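# Nest three plates into one A1-aligned stack

## Task

Combine all three plates into a single stack in which every plate sits fully nested down over the top of the plate beneath it (not perched on its rim), with each plate's well A1, found at its cut-off corner, lined up above the A1 well of the plate below; then open the grippers and move the hands away from the stack.

## Robot and tools

Robot: two arms, left_arm and right_arm, each with a two-finger gripper. Both report and take poses in one scene frame. The origin is on the table top midway between the arms. +z is up, +x reaches out over the table, and left_arm sits on the +y side. The names left and right do not match the sides of camera images. The bases may be tilted, and their mounting plates and the metal frame behind them are fixed obstacles. A gripper's fingers point along its own +z and open and close along its own y. end_effector_position is the point between the finger pads, roughly 1 cm short of the fingertips. Reported hand positions can be off, more so at long reach, and moves often stop a centimetre or more short, usually too low. Moves of a few mm may do nothing.

execute_actions(actions): actions is a list of up to 15 actions. Each action is a list of up to 15 rows, one row per 1/30 s control step. If an action has fewer than 15 rows, its last row is held for the remaining steps. Each row holds 16 numbers covering both arms, even when only one moves: left_arm x, y, z, qw, qx, qy, qz, opening, then right_arm x, y, z, qw, qx, qy, qz, opening. x, y, z are an absolute target position in metres in the scene frame; qw, qx, qy, qz are an absolute target orientation quaternion, w first, in the scene frame. Opening runs from -1 (closed) to +1 (fully open, 0.094 m). Optionally 12 more numbers can follow, each 0 to 1: stiffness scales for the six joints of left_arm and then of right_arm, in Joint positions order; each multiplies that joint's position gain and stays until changed. An empty list just returns the current state and images.

Limits on targets: if a target lies more than 0.6 m from the gripper's position at the start of the action along any of that gripper's current axes, the action is rejected for both arms. If any action is malformed, or the first action fails this test against the last reported state, nothing in the call runs. Each step, the command is clipped to within 70 mm and 16 degrees of the measured pose; the controller then steers the joints toward it with damped inverse kinematics, favouring position over orientation. A long move may need several actions; after an action the arm only continues to its last clipped pose. To hold an orientation steady, repeat the same quaternion in every row rather than copying a drifted reported one. Joint ranges (rad): waist -2.880 to 2.880, shoulder 0.000 to 3.142, elbow 0.000 to 3.019, wrist pitch -1.693 to 1.571, wrist yaw -1.571 to 1.571, wrist roll -2.094 to 2.094; elbows never straighten fully.

Results: a state line per arm (position and end_effector_quat_wxyz), Hand target lines showing where each gripper is currently driven, Joint positions (last value is finger opening in metres), joint torques (drive output with per-unit offset, scale and noise; not zero when unloaded), grip_measured on the command scale (each gripper may read up to about 1 mm off, consistently), step readings of positions, HELD marks where that arm's command was held back, and pose unreachable when the clearance check changed or blocked a command. Then images from cam_head_left (672x504), cam_head_right (672x504), cam_left_wrist (616x616), cam_right_wrist (616x616).

Gripping: to keep hold, command an opening below grip_measured; about 0.03 below is firm, smaller differences grip lighter. Pad force tops out near 50 to 62 N, lower on thin parts. Loads may be tugged briefly, and loose items may get nudged.

zoom_image(camera, region): returns a closer look at the camera's latest image. region is [x0, y0, x1, y1] in pixels, origin top-left, at most 504 by 504.

finished_scene(scene): ends the scene for good once the robot has held the last command; scene is 1 and optional. The stack must already be done and stable. A reply with no tool call also ends it.

Printer: check_part(design, use_face) reports whether a design can be printed and its time and filament; print_part(design, use_face) makes a loose orange part on the table between the arm bases, in a 158 x 148 x 99 mm space (x, y as scene frame). design is the JSON text of print3d-design/1 as a string; use_face is z-, z+, x-, x+, y- or y+ (default z-). Printing is refused while a hand holds something, anything moves, or any arm link is in or near the delivery space. At most 3 parts, 8 jobs, 64 checks; a design that crashes the software ends everything. A printed part may end up anywhere, even under the stack, provided the bottom plate lies flat.

Avoid: knocking anything off the table, arms striking or pressing each other, dropping or slamming plates, hard pushes. The robot keeps its last command while you deliberate, and holding loads heats motors: warnings from 85 °C, and at 100 °C that arm and its gripper go limp and fall. Prefer short, smooth, low-effort motions.

Each tool is called after "Request:" by a JSON object that holds its "method" and its "body", one argument or row to a line.

## Session

Request:
{"method": "execute_actions", "body": {
  "actions": []
}}

Scene clock: 0.00 s.
left_arm: end_effector_position=(+0.2107, +0.0196, +0.3119) grip_measured=+1.000 end_effector_quat_wxyz=(+0.012, +0.210, +0.808, -0.551) | right_arm: end_effector_position=(+0.1499, -0.6665, +0.1400) grip_measured=+1.000 end_effector_quat_wxyz=(-0.059, +0.923, +0.345, +0.158)
Joint positions: left_arm=[-1.229  1.526  0.551 -0.129  0.145 -0.392  0.094] | right_arm=[-1.769  1.188  0.894 -1.134 -0.885  0.604  0.094]
Joint velocities: left_arm=[-0.005 -0.005 -0.007  0.002  0.037  0.051  0.   ] | right_arm=[-0.005 -0.034  0.002  0.002  0.051  0.081  0.   ]
Joint torques (N m, as the arm reports them, + toward a larger angle): no reading
Motor temperatures (°C, as the motors report them): left_arm=[27 27 24 27 28 28] | right_arm=[27 28 27 27 25 27]
Hand target (left_arm): +0.221, +0.014, +0.323; +0.023, +0.207, +0.803, -0.559
Hand target (right_arm): +0.151, -0.670, +0.140; -0.059, +0.923, +0.347, +0.158
Joint stiffness scale: left_arm=[1. 1. 1. 1. 1. 1.] | right_arm=[1. 1. 1. 1. 1. 1.]

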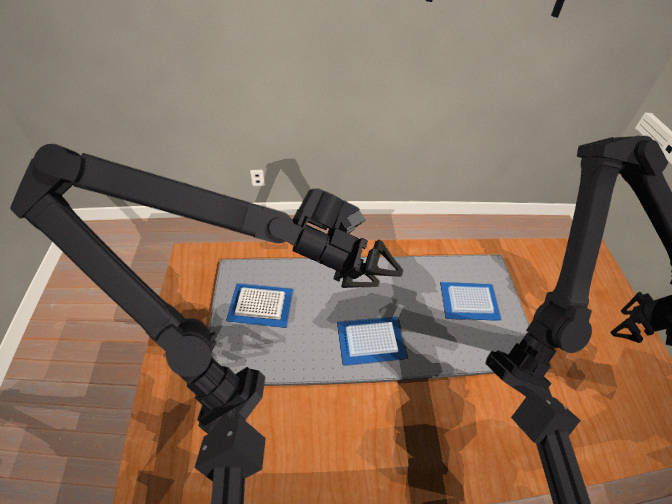

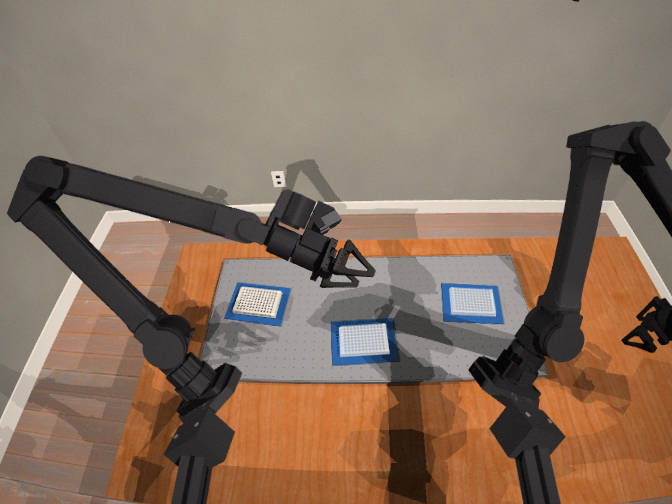

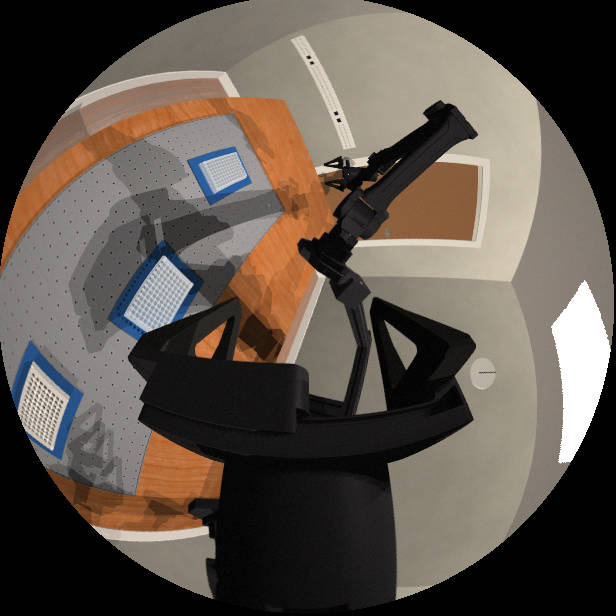

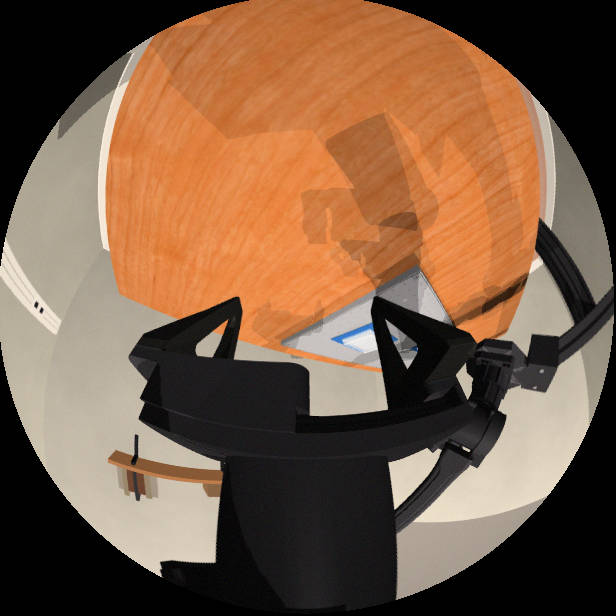

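Request:
{"method": "zoom_image", "body": {
  "camera": "cam_head_left",
  "region": [200,250,540,390]
}}

Region (200, 250, 540, 390) of cam_head_left's 672x504 image, scaled by 1.482, with more detail than that image has; it fills the top 208 rows of this view, and the rest is white.

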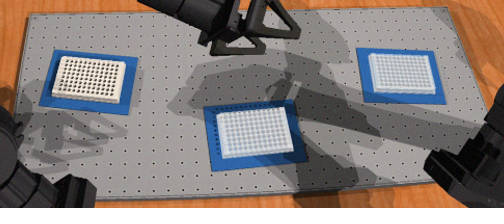

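Request:
{"method": "execute_actions", "body": {
  "actions": [
    [[0.25,0.12,0.28,0,0.5,0.8,-0.33,1,0.2,-0.55,0.18,0,1,0,0,1]],
    [[0.29,0.23,0.24,0,0.65,0.75,-0.12,1,0.27,-0.42,0.2,0,0.92,-0.38,0,1]],
    [[0.32,0.33,0.2,0,0.707,0.707,0,1,0.32,-0.28,0.2,0,0.707,-0.707,0,1]],
    [[0.32,0.33,0.2,0,0.707,0.707,0,1,0.32,-0.28,0.2,0,0.707,-0.707,0,1]],
    [[0.32,0.33,0.2,0,0.707,0.707,0,1,0.32,-0.28,0.2,0,0.707,-0.707,0,1]]
  ]
}}

Scene clock: 10.20 s.
left_arm: end_effector_position=(+0.3176, +0.3331, +0.2008) grip_measured=+1.000 end_effector_quat_wxyz=(-0.004, +0.706, +0.708, +0.001) | right_arm: end_effector_position=(+0.2956, -0.3436, +0.2216) grip_measured=+1.000 end_effector_quat_wxyz=(-0.324, +0.881, +0.018, +0.344)
Joint positions: left_arm=[-0.836  1.139  0.643 -1.104 -0.803  0.91   0.094] | right_arm=[-0.99   0.198  0.318 -1.108 -1.144  2.064  0.094]
Joint velocities: left_arm=[-0.005  0.005 -0.007 -0.017  0.007  0.022  0.   ] | right_arm=[-0.005 -0.005 -0.007  0.002  0.007  0.022  0.   ]
Joint torques (N m, as the arm reports them, + toward a larger angle): left_arm=[-6.23 -4.25  5.08  1.01  0.29 -0.03] | right_arm=[ 0.76 -2.38  9.63 -0.11 -0.52  0.02]
Motor temperatures (°C, as the motors report them): left_arm=[28 27 25 27 28 28] | right_arm=[27 28 27 27 25 27]
Hand target (left_arm): +0.320, +0.330, +0.200; -0.000, +0.707, +0.707, +0.000
Hand target (right_arm): +0.300, -0.351, +0.227; -0.311, +0.884, +0.024, +0.348
Off the commanded pose (left_arm): 0.004 m, 1 deg.
Off the commanded pose (right_arm): 0.071 m, 105 deg; position and orientation clipped at the last step of the last action.
Joint stiffness scale: left_arm=[1. 1. 1. 1. 1. 1.] | right_arm=[1. 1. 1. 1. 1. 1.]
Step readings (end_effector_position; steps 1 to 15: 1st action; 16 to 30: 2nd action; 31 to 45: 3rd action; 46 to 60: 4th action; 61 to 75: 5th action):
0: left_arm (+0.2107, +0.0196, +0.3119) | right_arm (+0.1499, -0.6665, +0.1400)
1: left_arm (+0.2090, +0.0252, +0.3065) | right_arm (+0.1498, -0.6635, +0.1397)
2: left_arm (+0.2076, +0.0384, +0.2966) | right_arm (+0.1496, -0.6544, +0.1397)
4: left_arm (+0.2139, +0.0737, +0.2745) | right_arm (+0.1535, -0.6232, +0.1440)
8: left_arm (+0.2348, +0.1266, +0.2599) | right_arm (+0.1757, -0.5677, +0.1617)
15: left_arm (+0.2483, +0.1210, +0.2730) | right_arm (+0.2052, -0.5569, +0.1925)
16: left_arm (+0.2521, +0.1309, +0.2644) | right_arm (+0.2081, -0.5534, +0.1924)
17: left_arm (+0.2573, +0.1494, +0.2532) | right_arm (+0.2138, -0.5438, +0.1916)
19: left_arm (+0.2718, +0.1908, +0.2356) | right_arm (+0.2271, -0.5158, +0.1910)
23: left_arm (+0.2845, +0.2273, +0.2325) | right_arm (+0.2634, -0.4528, +0.2020)
30: left_arm (+0.2850, +0.2297, +0.2342) | right_arm (+0.2817, -0.4213, +0.2094)
31: left_arm (+0.2951, +0.2415, +0.2298) | right_arm (+0.2862, -0.4160, +0.2119)
32: left_arm (+0.3047, +0.2585, +0.2239) | right_arm (+0.2925, -0.4051, +0.2162)
34: left_arm (+0.3096, +0.2906, +0.2094) | right_arm (+0.2995, -0.3781, +0.2227)
37: left_arm (+0.3089, +0.3269, +0.1965) | right_arm (+0.2983, -0.3413, +0.2257) HELD right_arm
38: left_arm (+0.3107, +0.3325, +0.1966) | right_arm (+0.2966, -0.3382, +0.2241) HELD right_arm
45: left_arm (+0.3174, +0.3336, +0.2008) | right_arm (+0.2956, -0.3436, +0.2216) HELD right_arm
46: left_arm (+0.3176, +0.3333, +0.2008) | right_arm (+0.2956, -0.3436, +0.2216) HELD right_arm
47: left_arm (+0.3176, +0.3333, +0.2008) | right_arm (+0.2956, -0.3436, +0.2216) HELD right_arm
49: left_arm (+0.3176, +0.3332, +0.2008) | right_arm (+0.2956, -0.3436, +0.2216) HELD right_arm
53: left_arm (+0.3177, +0.3332, +0.2008) | right_arm (+0.2956, -0.3436, +0.2216) HELD right_arm
60: left_arm (+0.3176, +0.3331, +0.2008) | right_arm (+0.2956, -0.3436, +0.2216) HELD right_arm
61: left_arm (+0.3176, +0.3331, +0.2008) | right_arm (+0.2956, -0.3436, +0.2216) HELD right_arm
62: left_arm (+0.3176, +0.3331, +0.2008) | right_arm (+0.2956, -0.3436, +0.2216) HELD right_arm
64: left_arm (+0.3176, +0.3331, +0.2008) | right_arm (+0.2956, -0.3436, +0.2216) HELD right_arm
68: left_arm (+0.3176, +0.3331, +0.2008) | right_arm (+0.2956, -0.3436, +0.2216) HELD right_arm
75: end_effector_position above HELD right_arm
HELD right_arm: steps 37 to 75.
pose unreachable (right arm): on one or more control steps of this call, first in action 2 (counted from 0), this arm could not follow its commanded pose, so it was not sent that pose on those steps. On the call's last step it was still not sent that pose. It may still have moved: this result reports where it is.
cause: the commanded pose would bring two parts of the arm too close to each other (its shoulder (the part past joint 1) and its wrist camera, with joints 2 (shoulder) to 6 (wrist roll) between them).

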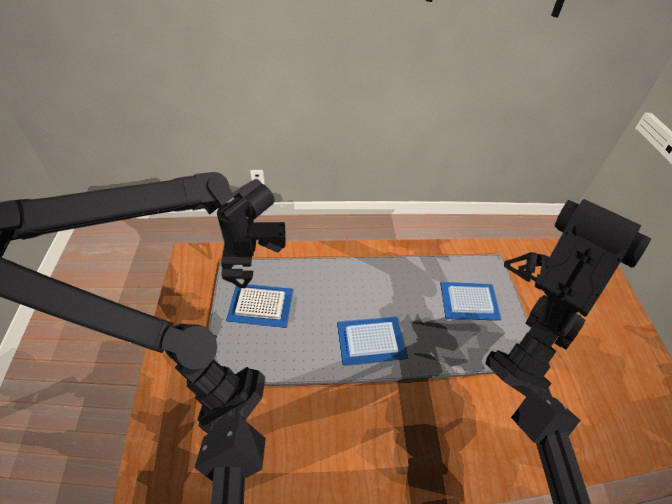

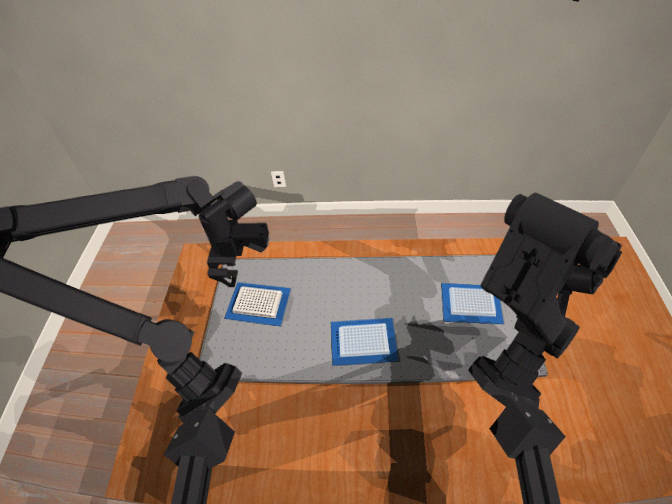

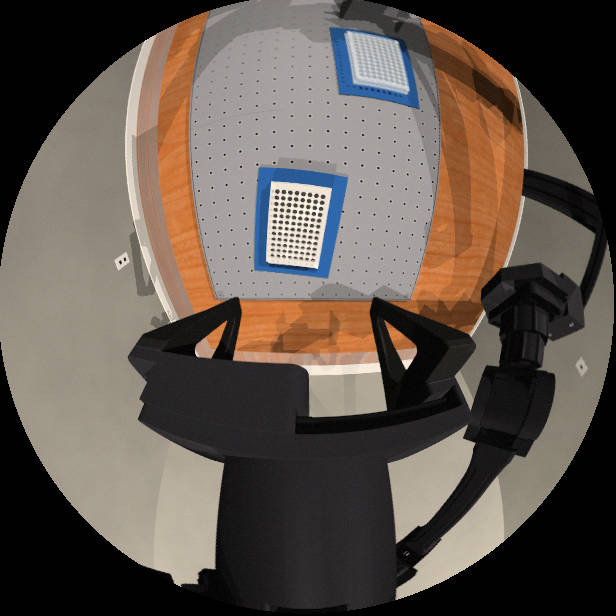

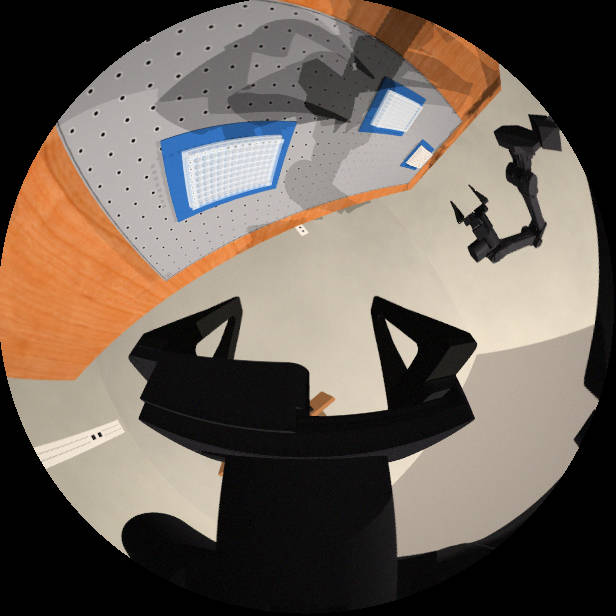

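Request:
{"method": "execute_actions", "body": {
  "actions": [
    [[0.335,0.3,0.15,0,0.707,0.707,0,1,0.36,-0.45,0.25,-0.15,0.87,0.35,0.32,1]],
    [[0.335,0.3,0.15,0,0.707,0.707,0,1,0.42,-0.42,0.27,0.1,0.65,0.7,0.27,1]],
    [[0.335,0.3,0.15,0,0.707,0.707,0,1,0.46,-0.33,0.28,0.3,0.3,0.89,0.15,1]],
    [[0.335,0.3,0.15,0,0.707,0.707,0,1,0.45,-0.22,0.28,0.3,0,0.93,0.2,1]],
    [[0.335,0.3,0.15,0,0.707,0.707,0,1,0.4,-0.12,0.28,0.15,-0.3,0.89,0.3,1]],
    [[0.335,0.3,0.15,0,0.707,0.707,0,1,0.36,-0.18,0.23,0,-0.6,0.78,0.15,1]],
    [[0.335,0.3,0.15,0,0.707,0.707,0,1,0.34,-0.28,0.17,0,-0.707,0.707,0,1]],
    [[0.335,0.3,0.15,0,0.707,0.707,0,1,0.34,-0.28,0.15,0,-0.707,0.707,0,1]]
  ]
}}

Request:
{"method": "zoom_image", "body": {
  "camera": "cam_left_wrist",
  "region": [200,0,500,340]
}}

Request:
{"method": "zoom_image", "body": {
  "camera": "cam_right_wrist",
  "region": [120,0,420,340]
}}

Scene clock: 22.27 s.
left_arm: end_effector_position=(+0.3281, +0.2987, +0.1480) grip_measured=+1.000 end_effector_quat_wxyz=(-0.009, +0.713, +0.701, -0.001) | right_arm: end_effector_position=(+0.3272, -0.2834, +0.1428) grip_measured=+1.000 end_effector_quat_wxyz=(-0.053, -0.052, +0.980, +0.184)
Joint positions: left_arm=[-0.755  1.32   0.622 -0.831 -0.801  1.036  0.094] | right_arm=[ 0.143  0.781  0.523 -0.872  0.227 -0.066  0.094]
Joint velocities: left_arm=[-0.015  0.005  0.007 -0.002  0.051 -0.007  0.   ] | right_arm=[ 0.357  0.259  0.139 -0.173  0.623 -0.608  0.   ]
Joint torques (N m, as the arm reports them, + toward a larger angle): left_arm=[-6.61 -6.82  4.51  0.87  0.27 -0.06] | right_arm=[ 4.59 -4.2   8.74 -0.51 -0.33 -0.25]
Motor temperatures (°C, as the motors report them): left_arm=[28 27 25 27 28 28] | right_arm=[27 28 28 27 25 27]
Hand target (left_arm): +0.335, +0.300, +0.150; +0.000, +0.707, +0.707, +0.000
Hand target (right_arm): +0.340, -0.279, +0.150; -0.042, -0.130, +0.973, +0.184
Off the commanded pose (left_arm): 0.007 m, 1 deg.
Off the commanded pose (right_arm): 0.015 m, 86 deg; orientation clipped at the last step of the last action.
Joint stiffness scale: left_arm=[1. 1. 1. 1. 1. 1.] | right_arm=[1. 1. 1. 1. 1. 1.]
Step readings (end_effector_position; steps 1 to 15: 1st action; 16 to 30: 2nd action; 31 to 45: 3rd action; 46 to 60: 4th action; 61 to 75: 5th action; 76 to 90: 6th action; 91 to 105: 7th action; 106 to 120: 8th action):
0: left_arm (+0.3176, +0.3331, +0.2008) | right_arm (+0.2956, -0.3436, +0.2216)
1: left_arm (+0.3195, +0.3301, +0.1980) | right_arm (+0.2951, -0.3438, +0.2208)
2: left_arm (+0.3248, +0.3242, +0.1921) | right_arm (+0.2942, -0.3445, +0.2194)
4: left_arm (+0.3302, +0.3144, +0.1755) | right_arm (+0.2939, -0.3489, +0.2168)
8: left_arm (+0.3283, +0.3013, +0.1508) | right_arm (+0.3041, -0.3727, +0.2182)
15: left_arm (+0.3281, +0.2987, +0.1480) | right_arm (+0.3399, -0.4310, +0.2377)
16: left_arm (+0.3281, +0.2987, +0.1480) | right_arm (+0.3437, -0.4368, +0.2403)
17: left_arm (+0.3281, +0.2987, +0.1480) | right_arm (+0.3467, -0.4397, +0.2424)
19: left_arm (+0.3281, +0.2987, +0.1480) | right_arm (+0.3522, -0.4384, +0.2448)
23: left_arm (+0.3281, +0.2987, +0.1480) | right_arm (+0.3632, -0.4240, +0.2463)
30: left_arm (+0.3281, +0.2987, +0.1480) | right_arm (+0.3837, -0.4131, +0.2530)
31: left_arm (+0.3281, +0.2987, +0.1480) | right_arm (+0.3867, -0.4123, +0.2545)
32: left_arm (+0.3281, +0.2987, +0.1480) | right_arm (+0.3897, -0.4107, +0.2558)
34: left_arm (+0.3281, +0.2987, +0.1480) | right_arm (+0.3945, -0.4051, +0.2578)
38: left_arm (+0.3281, +0.2987, +0.1480) | right_arm (+0.4041, -0.3908, +0.2636)
45: left_arm (+0.3281, +0.2987, +0.1480) | right_arm (+0.4202, -0.3669, +0.2753)
46: left_arm (+0.3281, +0.2987, +0.1480) | right_arm (+0.4225, -0.3629, +0.2767)
47: left_arm (+0.3281, +0.2987, +0.1480) | right_arm (+0.4248, -0.3588, +0.2783)
49: left_arm (+0.3281, +0.2987, +0.1480) | right_arm (+0.4291, -0.3504, +0.2824)
53: left_arm (+0.3281, +0.2987, +0.1480) | right_arm (+0.4345, -0.3322, +0.2900)
60: left_arm (+0.3281, +0.2987, +0.1480) | right_arm (+0.4357, -0.2906, +0.2908)
61: left_arm (+0.3281, +0.2987, +0.1480) | right_arm (+0.4357, -0.2834, +0.2910)
62: left_arm (+0.3281, +0.2987, +0.1480) | right_arm (+0.4347, -0.2753, +0.2914)
64: left_arm (+0.3281, +0.2987, +0.1480) | right_arm (+0.4298, -0.2586, +0.2920)
68: left_arm (+0.3281, +0.2987, +0.1480) | right_arm (+0.4153, -0.2240, +0.2920)
75: left_arm (+0.3281, +0.2987, +0.1480) | right_arm (+0.3940, -0.1526, +0.2908)
76: left_arm (+0.3281, +0.2987, +0.1480) | right_arm (+0.3910, -0.1442, +0.2889)
77: left_arm (+0.3281, +0.2987, +0.1480) | right_arm (+0.3874, -0.1390, +0.2852)
79: left_arm (+0.3281, +0.2987, +0.1480) | right_arm (+0.3813, -0.1380, +0.2758)
83: left_arm (+0.3281, +0.2987, +0.1480) | right_arm (+0.3760, -0.1532, +0.2562)
90: left_arm (+0.3281, +0.2987, +0.1480) | right_arm (+0.3642, -0.1700, +0.2375)
91: left_arm (+0.3281, +0.2987, +0.1480) | right_arm (+0.3616, -0.1717, +0.2351)
92: left_arm (+0.3281, +0.2987, +0.1480) | right_arm (+0.3593, -0.1739, +0.2323)
94: left_arm (+0.3281, +0.2987, +0.1480) | right_arm (+0.3554, -0.1815, +0.2239)
98: left_arm (+0.3281, +0.2987, +0.1480) | right_arm (+0.3496, -0.2025, +0.2059)
105: left_arm (+0.3281, +0.2987, +0.1480) | right_arm (+0.3356, -0.2368, +0.1807)
106: left_arm (+0.3281, +0.2987, +0.1480) | right_arm (+0.3333, -0.2410, +0.1776)
107: left_arm (+0.3281, +0.2987, +0.1480) | right_arm (+0.3316, -0.2451, +0.1746)
109: left_arm (+0.3281, +0.2987, +0.1480) | right_arm (+0.3292, -0.2534, +0.1688)
113: left_arm (+0.3281, +0.2987, +0.1480) | right_arm (+0.3261, -0.2666, +0.1571)
120: end_effector_position above

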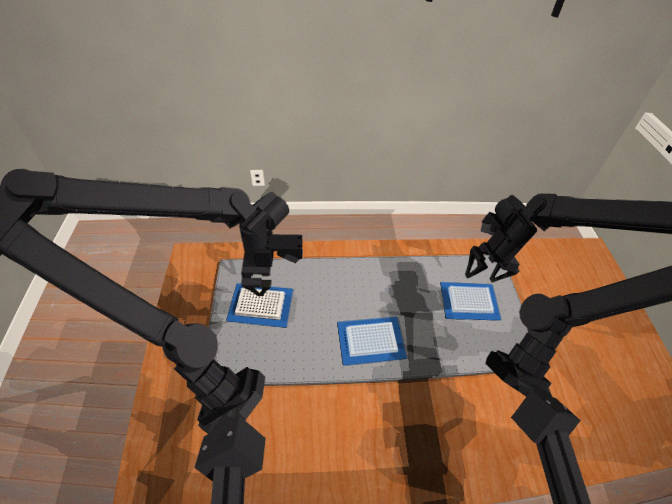

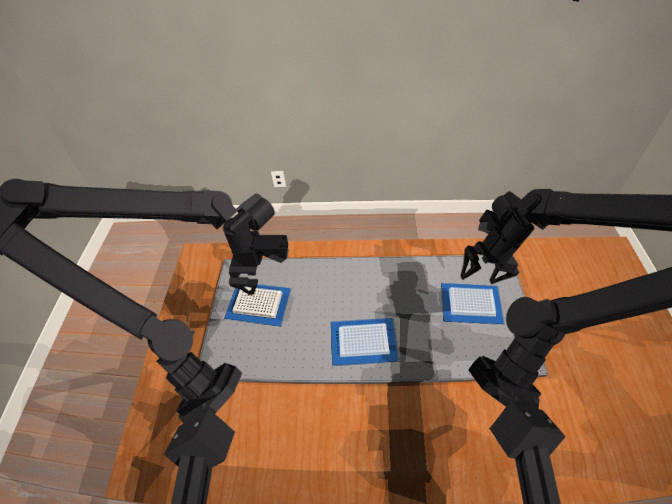

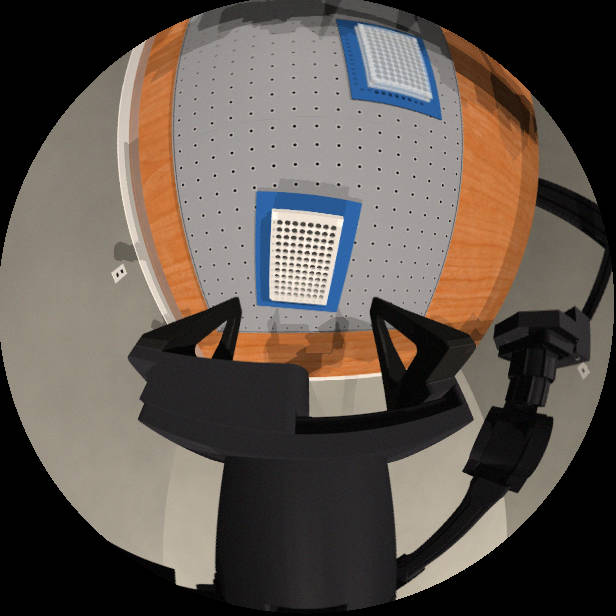

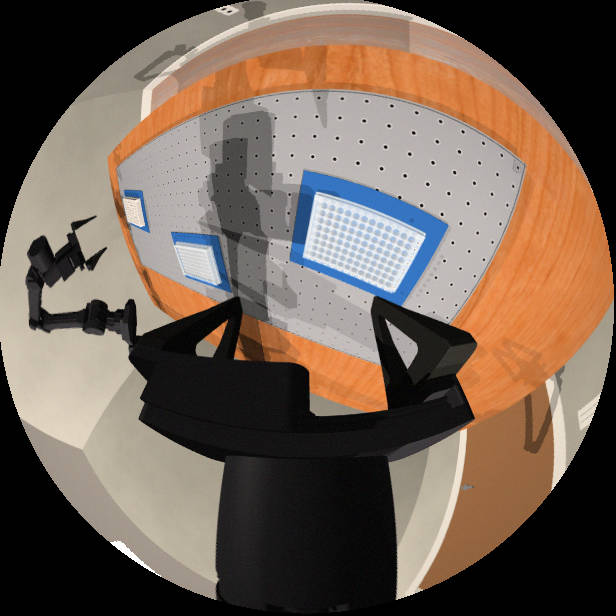

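Region (200, 0, 500, 340) of cam_left_wrist's 616x616 image, scaled by 1.482, with more detail than that image has; it fills the left 445 columns of this view, and the rest is white.

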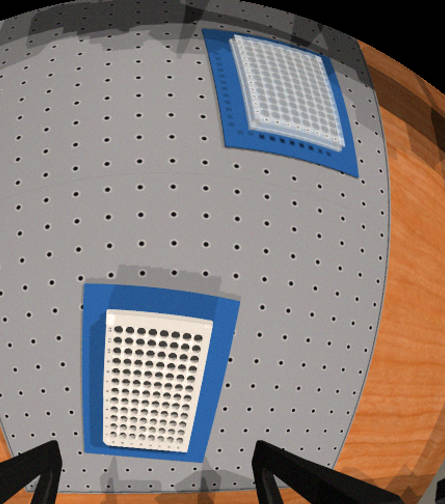

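Region (120, 0, 420, 340) of cam_right_wrist's 616x616 image, scaled by 1.482, with more detail than that image has; it fills the left 445 columns of this view, and the rest is white.

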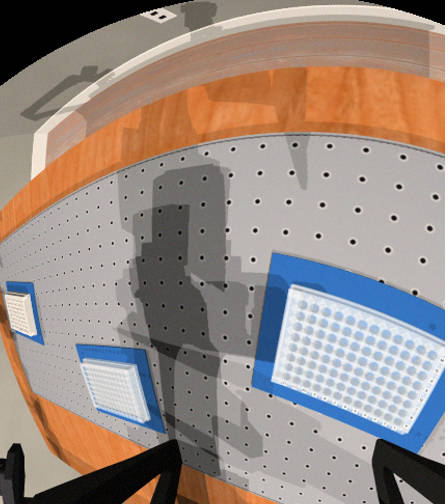

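Request:
{"method": "execute_actions", "body": {
  "actions": [
    [[0.34,0.3,0.11,0,0.743,0.669,0,1,0.34,-0.28,0.15,0,-0.707,0.707,0,1]],
    [[0.34,0.3,0.08,0,0.743,0.669,0,1,0.34,-0.28,0.15,0,-0.707,0.707,0,1]],
    [[0.34,0.3,0.08,0,0.743,0.669,0,1,0.34,-0.28,0.15,0,-0.707,0.707,0,1]],
    [[0.34,0.3,0.08,0,0.743,0.669,0,1,0.34,-0.28,0.13,0,-0.707,0.707,0,1]],
    [[0.34,0.3,0.08,0,0.743,0.669,0,1,0.34,-0.28,0.1,0,-0.707,0.707,0,1]],
    [[0.34,0.3,0.08,0,0.743,0.669,0,1,0.34,-0.28,0.085,0,-0.707,0.707,0,1]]
  ]
}}

Scene clock: 29.50 s.
left_arm: end_effector_position=(+0.3376, +0.3004, +0.0818) grip_measured=+1.000 end_effector_quat_wxyz=(-0.003, +0.743, +0.669, -0.001) | right_arm: end_effector_position=(+0.3458, -0.2801, +0.0918) grip_measured=+1.000 end_effector_quat_wxyz=(-0.006, +0.702, -0.712, +0.004)
Joint positions: left_arm=[-0.582  1.429  0.57  -0.482 -0.774  1.38   0.094] | right_arm=[ 0.277  0.999  0.448 -0.513  0.661 -1.438  0.094]
Joint velocities: left_arm=[-0.005 -0.015  0.007  0.002  0.022 -0.022  0.   ] | right_arm=[-0.005 -0.005 -0.012 -0.002  0.037 -0.037  0.   ]
Joint torques (N m, as the arm reports them, + toward a larger angle): left_arm=[-7.12 -6.99  2.71  0.92  0.32 -0.04] | right_arm=[ 3.14 -4.31  3.44  1.06 -0.37 -0.25]
Motor temperatures (°C, as the motors report them): left_arm=[28 27 25 27 28 28] | right_arm=[27 28 28 27 25 27]
Hand target (left_arm): +0.340, +0.300, +0.080; -0.000, +0.743, +0.669, +0.000
Hand target (right_arm): +0.340, -0.280, +0.085; +0.000, +0.707, -0.707, +0.000
Off the commanded pose (left_arm): 0.003 m, 0 deg.
Off the commanded pose (right_arm): 0.009 m, 1 deg.
Joint stiffness scale: left_arm=[1. 1. 1. 1. 1. 1.] | right_arm=[1. 1. 1. 1. 1. 1.]
Step readings (end_effector_position; steps 1 to 15: 1st action; 16 to 30: 2nd action; 31 to 45: 3rd action; 46 to 60: 4th action; 61 to 75: 5th action; 76 to 90: 6th action):
0: left_arm (+0.3281, +0.2987, +0.1480) | right_arm (+0.3278, -0.2777, +0.1453)
1: left_arm (+0.3296, +0.2981, +0.1456) | right_arm (+0.3282, -0.2832, +0.1438)
2: left_arm (+0.3335, +0.2979, +0.1401) | right_arm (+0.3286, -0.2882, +0.1430)
4: left_arm (+0.3379, +0.3014, +0.1260) | right_arm (+0.3310, -0.2907, +0.1437)
8: left_arm (+0.3374, +0.3029, +0.1116) | right_arm (+0.3351, -0.2837, +0.1477)
15: left_arm (+0.3375, +0.3011, +0.1107) | right_arm (+0.3413, -0.2831, +0.1524)
16: left_arm (+0.3383, +0.3001, +0.1088) | right_arm (+0.3418, -0.2835, +0.1528)
17: left_arm (+0.3409, +0.2992, +0.1048) | right_arm (+0.3423, -0.2838, +0.1530)
19: left_arm (+0.3416, +0.3008, +0.0939) | right_arm (+0.3431, -0.2842, +0.1530)
23: left_arm (+0.3374, +0.3013, +0.0824) | right_arm (+0.3432, -0.2821, +0.1516)
30: left_arm (+0.3375, +0.3004, +0.0818) | right_arm (+0.3409, -0.2794, +0.1513)
31: left_arm (+0.3376, +0.3004, +0.0818) | right_arm (+0.3413, -0.2793, +0.1517)
32: left_arm (+0.3376, +0.3004, +0.0818) | right_arm (+0.3417, -0.2793, +0.1519)
34: left_arm (+0.3376, +0.3004, +0.0818) | right_arm (+0.3421, -0.2793, +0.1522)
38: left_arm (+0.3376, +0.3004, +0.0818) | right_arm (+0.3423, -0.2791, +0.1522)
45: left_arm (+0.3376, +0.3004, +0.0818) | right_arm (+0.3423, -0.2790, +0.1522)
46: left_arm (+0.3376, +0.3004, +0.0818) | right_arm (+0.3429, -0.2777, +0.1509)
47: left_arm (+0.3376, +0.3004, +0.0818) | right_arm (+0.3447, -0.2771, +0.1481)
49: left_arm (+0.3376, +0.3004, +0.0818) | right_arm (+0.3445, -0.2798, +0.1419)
53: left_arm (+0.3376, +0.3004, +0.0818) | right_arm (+0.3437, -0.2823, +0.1374)
60: left_arm (+0.3376, +0.3004, +0.0818) | right_arm (+0.3448, -0.2817, +0.1372)
61: left_arm (+0.3376, +0.3004, +0.0818) | right_arm (+0.3455, -0.2799, +0.1353)
62: left_arm (+0.3376, +0.3004, +0.0818) | right_arm (+0.3476, -0.2792, +0.1308)
64: left_arm (+0.3376, +0.3004, +0.0818) | right_arm (+0.3464, -0.2817, +0.1195)
68: left_arm (+0.3376, +0.3004, +0.0818) | right_arm (+0.3416, -0.2822, +0.1062)
75: left_arm (+0.3376, +0.3004, +0.0818) | right_arm (+0.3434, -0.2807, +0.1051)
76: left_arm (+0.3376, +0.3004, +0.0818) | right_arm (+0.3441, -0.2796, +0.1041)
77: left_arm (+0.3376, +0.3004, +0.0818) | right_arm (+0.3457, -0.2791, +0.1020)
79: left_arm (+0.3376, +0.3004, +0.0818) | right_arm (+0.3466, -0.2803, +0.0971)
83: left_arm (+0.3376, +0.3004, +0.0818) | right_arm (+0.3453, -0.2805, +0.0921)
90: end_effector_position above

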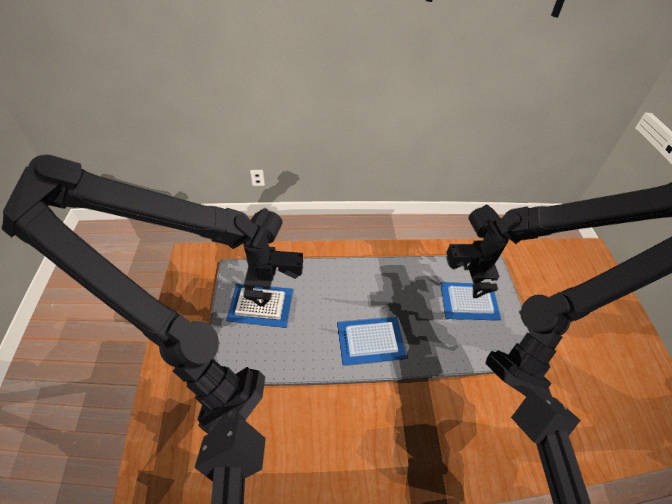

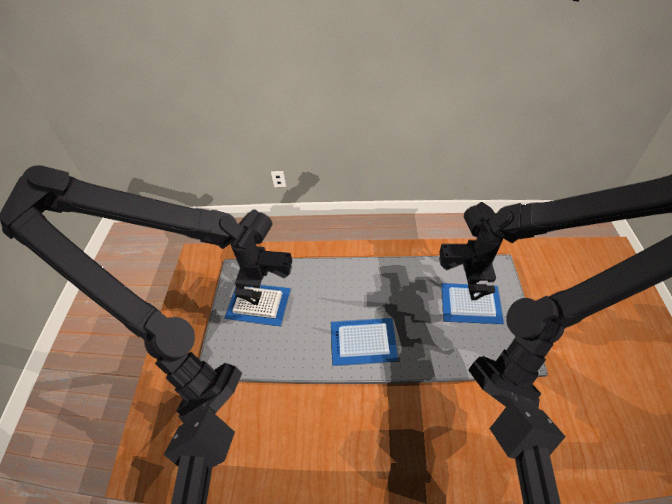

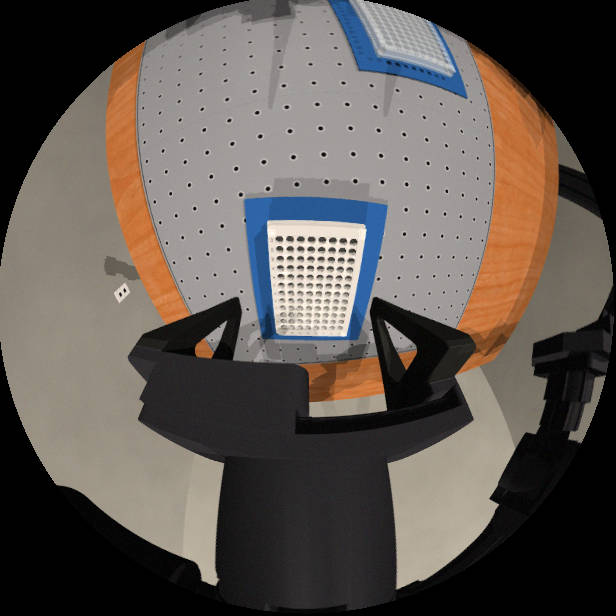

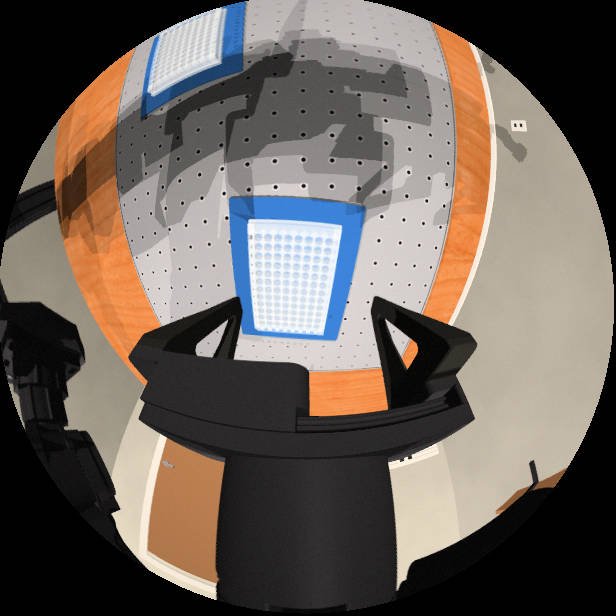

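Request:
{"method": "execute_actions", "body": {
  "actions": [
    [[0.333,0.308,0.065,0,0.749,0.663,0,1,0.327,-0.288,0.065,0,0.682,-0.731,0,1]],
    [[0.333,0.308,0.048,0,0.749,0.663,0,1,0.327,-0.288,0.046,0,0.682,-0.731,0,1]],
    [[0.333,0.308,0.048,0,0.749,0.663,0,1,0.327,-0.288,0.046,0,0.682,-0.731,0,1]]
  ]
}}

Request:
{"method": "zoom_image", "body": {
  "camera": "cam_left_wrist",
  "region": [208,190,408,390]
}}

Request:
{"method": "zoom_image", "body": {
  "camera": "cam_right_wrist",
  "region": [208,190,408,390]
}}

Scene clock: 34.90 s.
left_arm: end_effector_position=(+0.3337, +0.3071, +0.0511) grip_measured=+1.000 end_effector_quat_wxyz=(+0.000, +0.748, +0.663, +0.000) | right_arm: end_effector_position=(+0.3325, -0.2872, +0.0512) grip_measured=+1.000 end_effector_quat_wxyz=(+0.005, -0.678, +0.735, -0.003)
Joint positions: left_arm=[-0.497  1.475  0.533 -0.313 -0.749  1.513  0.094] | right_arm=[ 0.155  1.088  0.387 -0.291  0.598 -1.5    0.094]
Joint velocities: left_arm=[-0.005 -0.005 -0.002  0.007 -0.051 -0.037  0.   ] | right_arm=[-0.005 -0.005  0.002 -0.012  0.037 -0.007  0.   ]
Joint torques (N m, as the arm reports them, + toward a larger angle): left_arm=[-7.   -7.16  1.55  0.95  0.31 -0.03] | right_arm=[ 3.06 -5.3   1.86  1.03 -0.38 -0.23]
Motor temperatures (°C, as the motors report them): left_arm=[28 27 25 27 28 28] | right_arm=[27 28 28 27 25 27]
Hand target (left_arm): +0.333, +0.308, +0.048; -0.000, +0.749, +0.663, -0.000
Hand target (right_arm): +0.327, -0.288, +0.046; +0.000, +0.682, -0.731, +0.000
Off the commanded pose (left_arm): 0.003 m, 0 deg.
Off the commanded pose (right_arm): 0.008 m, 1 deg.
Joint stiffness scale: left_arm=[1. 1. 1. 1. 1. 1.] | right_arm=[1. 1. 1. 1. 1. 1.]
Step readings (end_effector_position; steps 1 to 15: 1st action; 16 to 30: 2nd action; 31 to 45: 3rd action):
0: left_arm (+0.3376, +0.3004, +0.0818) | right_arm (+0.3458, -0.2801, +0.0918)
1: left_arm (+0.3375, +0.3000, +0.0807) | right_arm (+0.3451, -0.2787, +0.0902)
2: left_arm (+0.3377, +0.3004, +0.0782) | right_arm (+0.3446, -0.2795, +0.0869)
4: left_arm (+0.3344, +0.3048, +0.0725) | right_arm (+0.3372, -0.2854, +0.0790)
8: left_arm (+0.3305, +0.3086, +0.0681) | right_arm (+0.3280, -0.2898, +0.0710)
15: left_arm (+0.3317, +0.3082, +0.0681) | right_arm (+0.3296, -0.2888, +0.0702)
16: left_arm (+0.3325, +0.3073, +0.0671) | right_arm (+0.3307, -0.2876, +0.0691)
17: left_arm (+0.3343, +0.3069, +0.0644) | right_arm (+0.3330, -0.2870, +0.0663)
19: left_arm (+0.3352, +0.3077, +0.0578) | right_arm (+0.3338, -0.2881, +0.0592)
23: left_arm (+0.3330, +0.3075, +0.0513) | right_arm (+0.3312, -0.2876, +0.0516)
30: left_arm (+0.3337, +0.3071, +0.0511) | right_arm (+0.3324, -0.2873, +0.0512)
31: left_arm (+0.3337, +0.3071, +0.0511) | right_arm (+0.3325, -0.2873, +0.0512)
32: left_arm (+0.3337, +0.3071, +0.0511) | right_arm (+0.3325, -0.2872, +0.0512)
34: left_arm (+0.3337, +0.3071, +0.0511) | right_arm (+0.3325, -0.2872, +0.0512)
38: left_arm (+0.3337, +0.3071, +0.0511) | right_arm (+0.3325, -0.2872, +0.0512)
45: end_effector_position above

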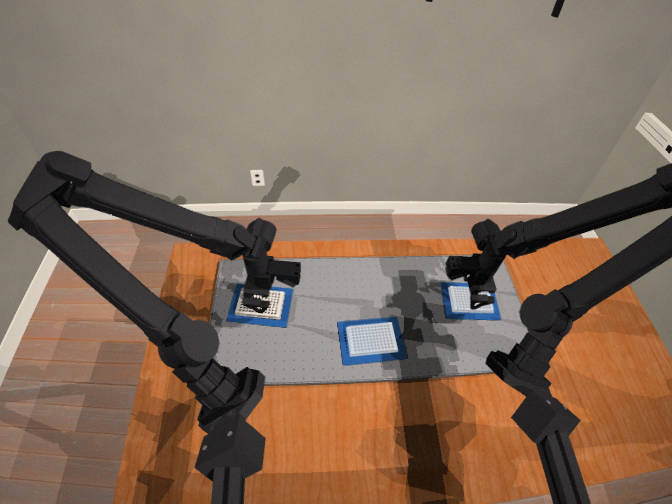

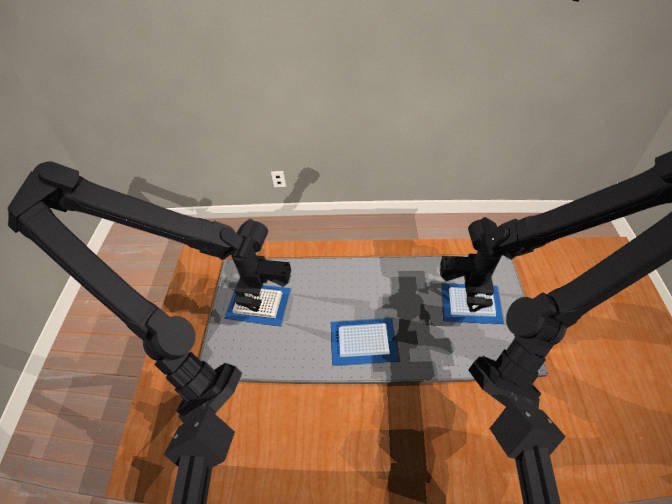

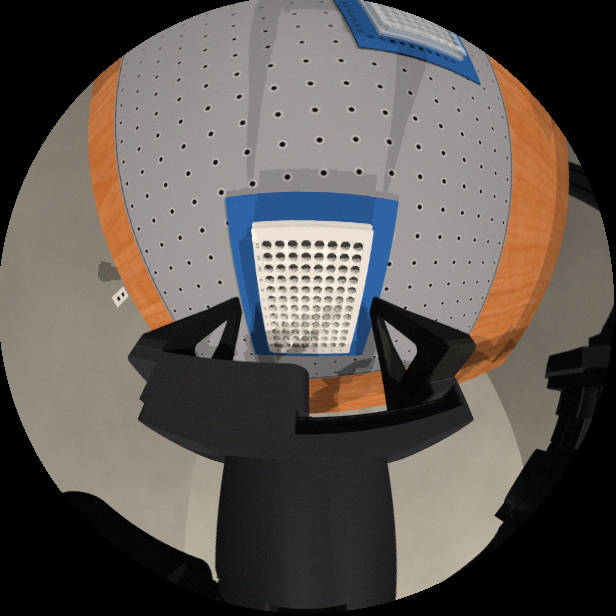

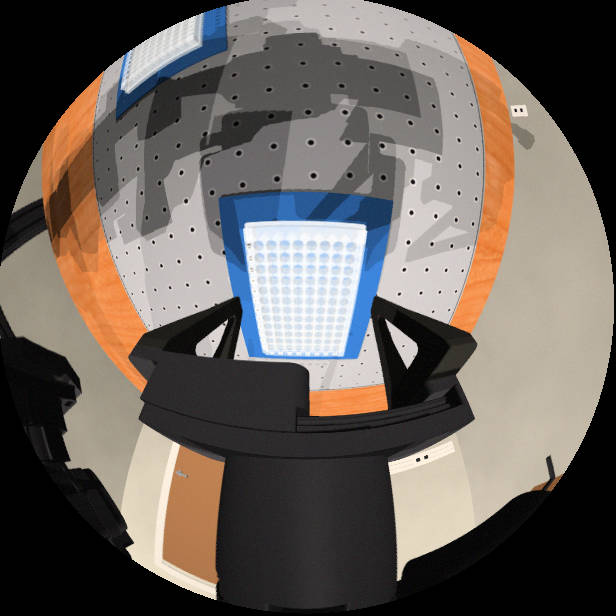

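Region (208, 190, 408, 390) of cam_left_wrist's 616x616 image, scaled by 2.520, with more detail than that image has.

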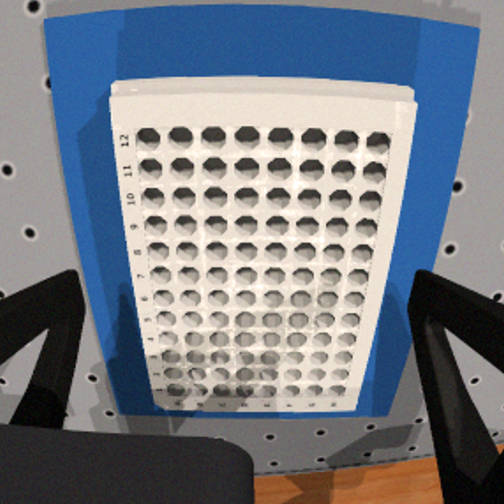

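Region (208, 190, 408, 390) of cam_right_wrist's 616x616 image, scaled by 2.520, with more detail than that image has.

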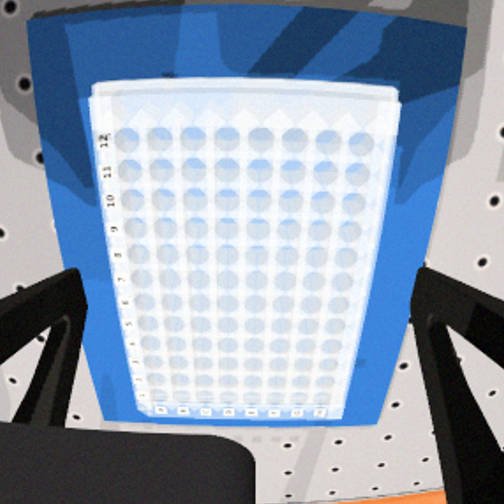

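Right plate is reversed. Check the middle one.

Request:
{"method": "zoom_image", "body": {
  "camera": "cam_head_left",
  "region": [330,310,415,370]
}}

Request:
{"method": "zoom_image", "body": {
  "camera": "cam_left_wrist",
  "region": [330,0,490,90]
}}

Region (330, 310, 415, 370) of cam_head_left's 672x504 image, scaled by 5.929, with more detail than that image has; it fills the top 356 rows of this view, and the rest is white.

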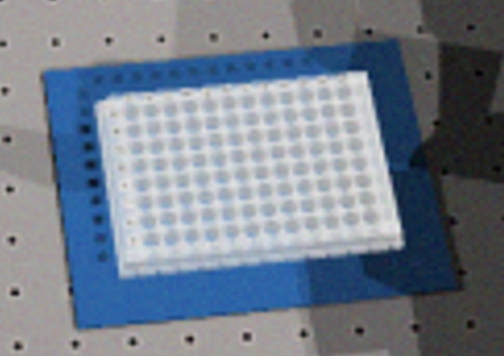

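Region (330, 0, 490, 90) of cam_left_wrist's 616x616 image, scaled by 3.150, with more detail than that image has; it fills the top 284 rows of this view, and the rest is white.

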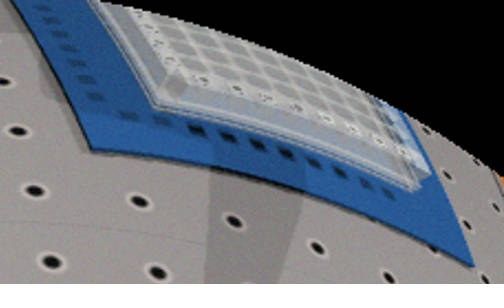

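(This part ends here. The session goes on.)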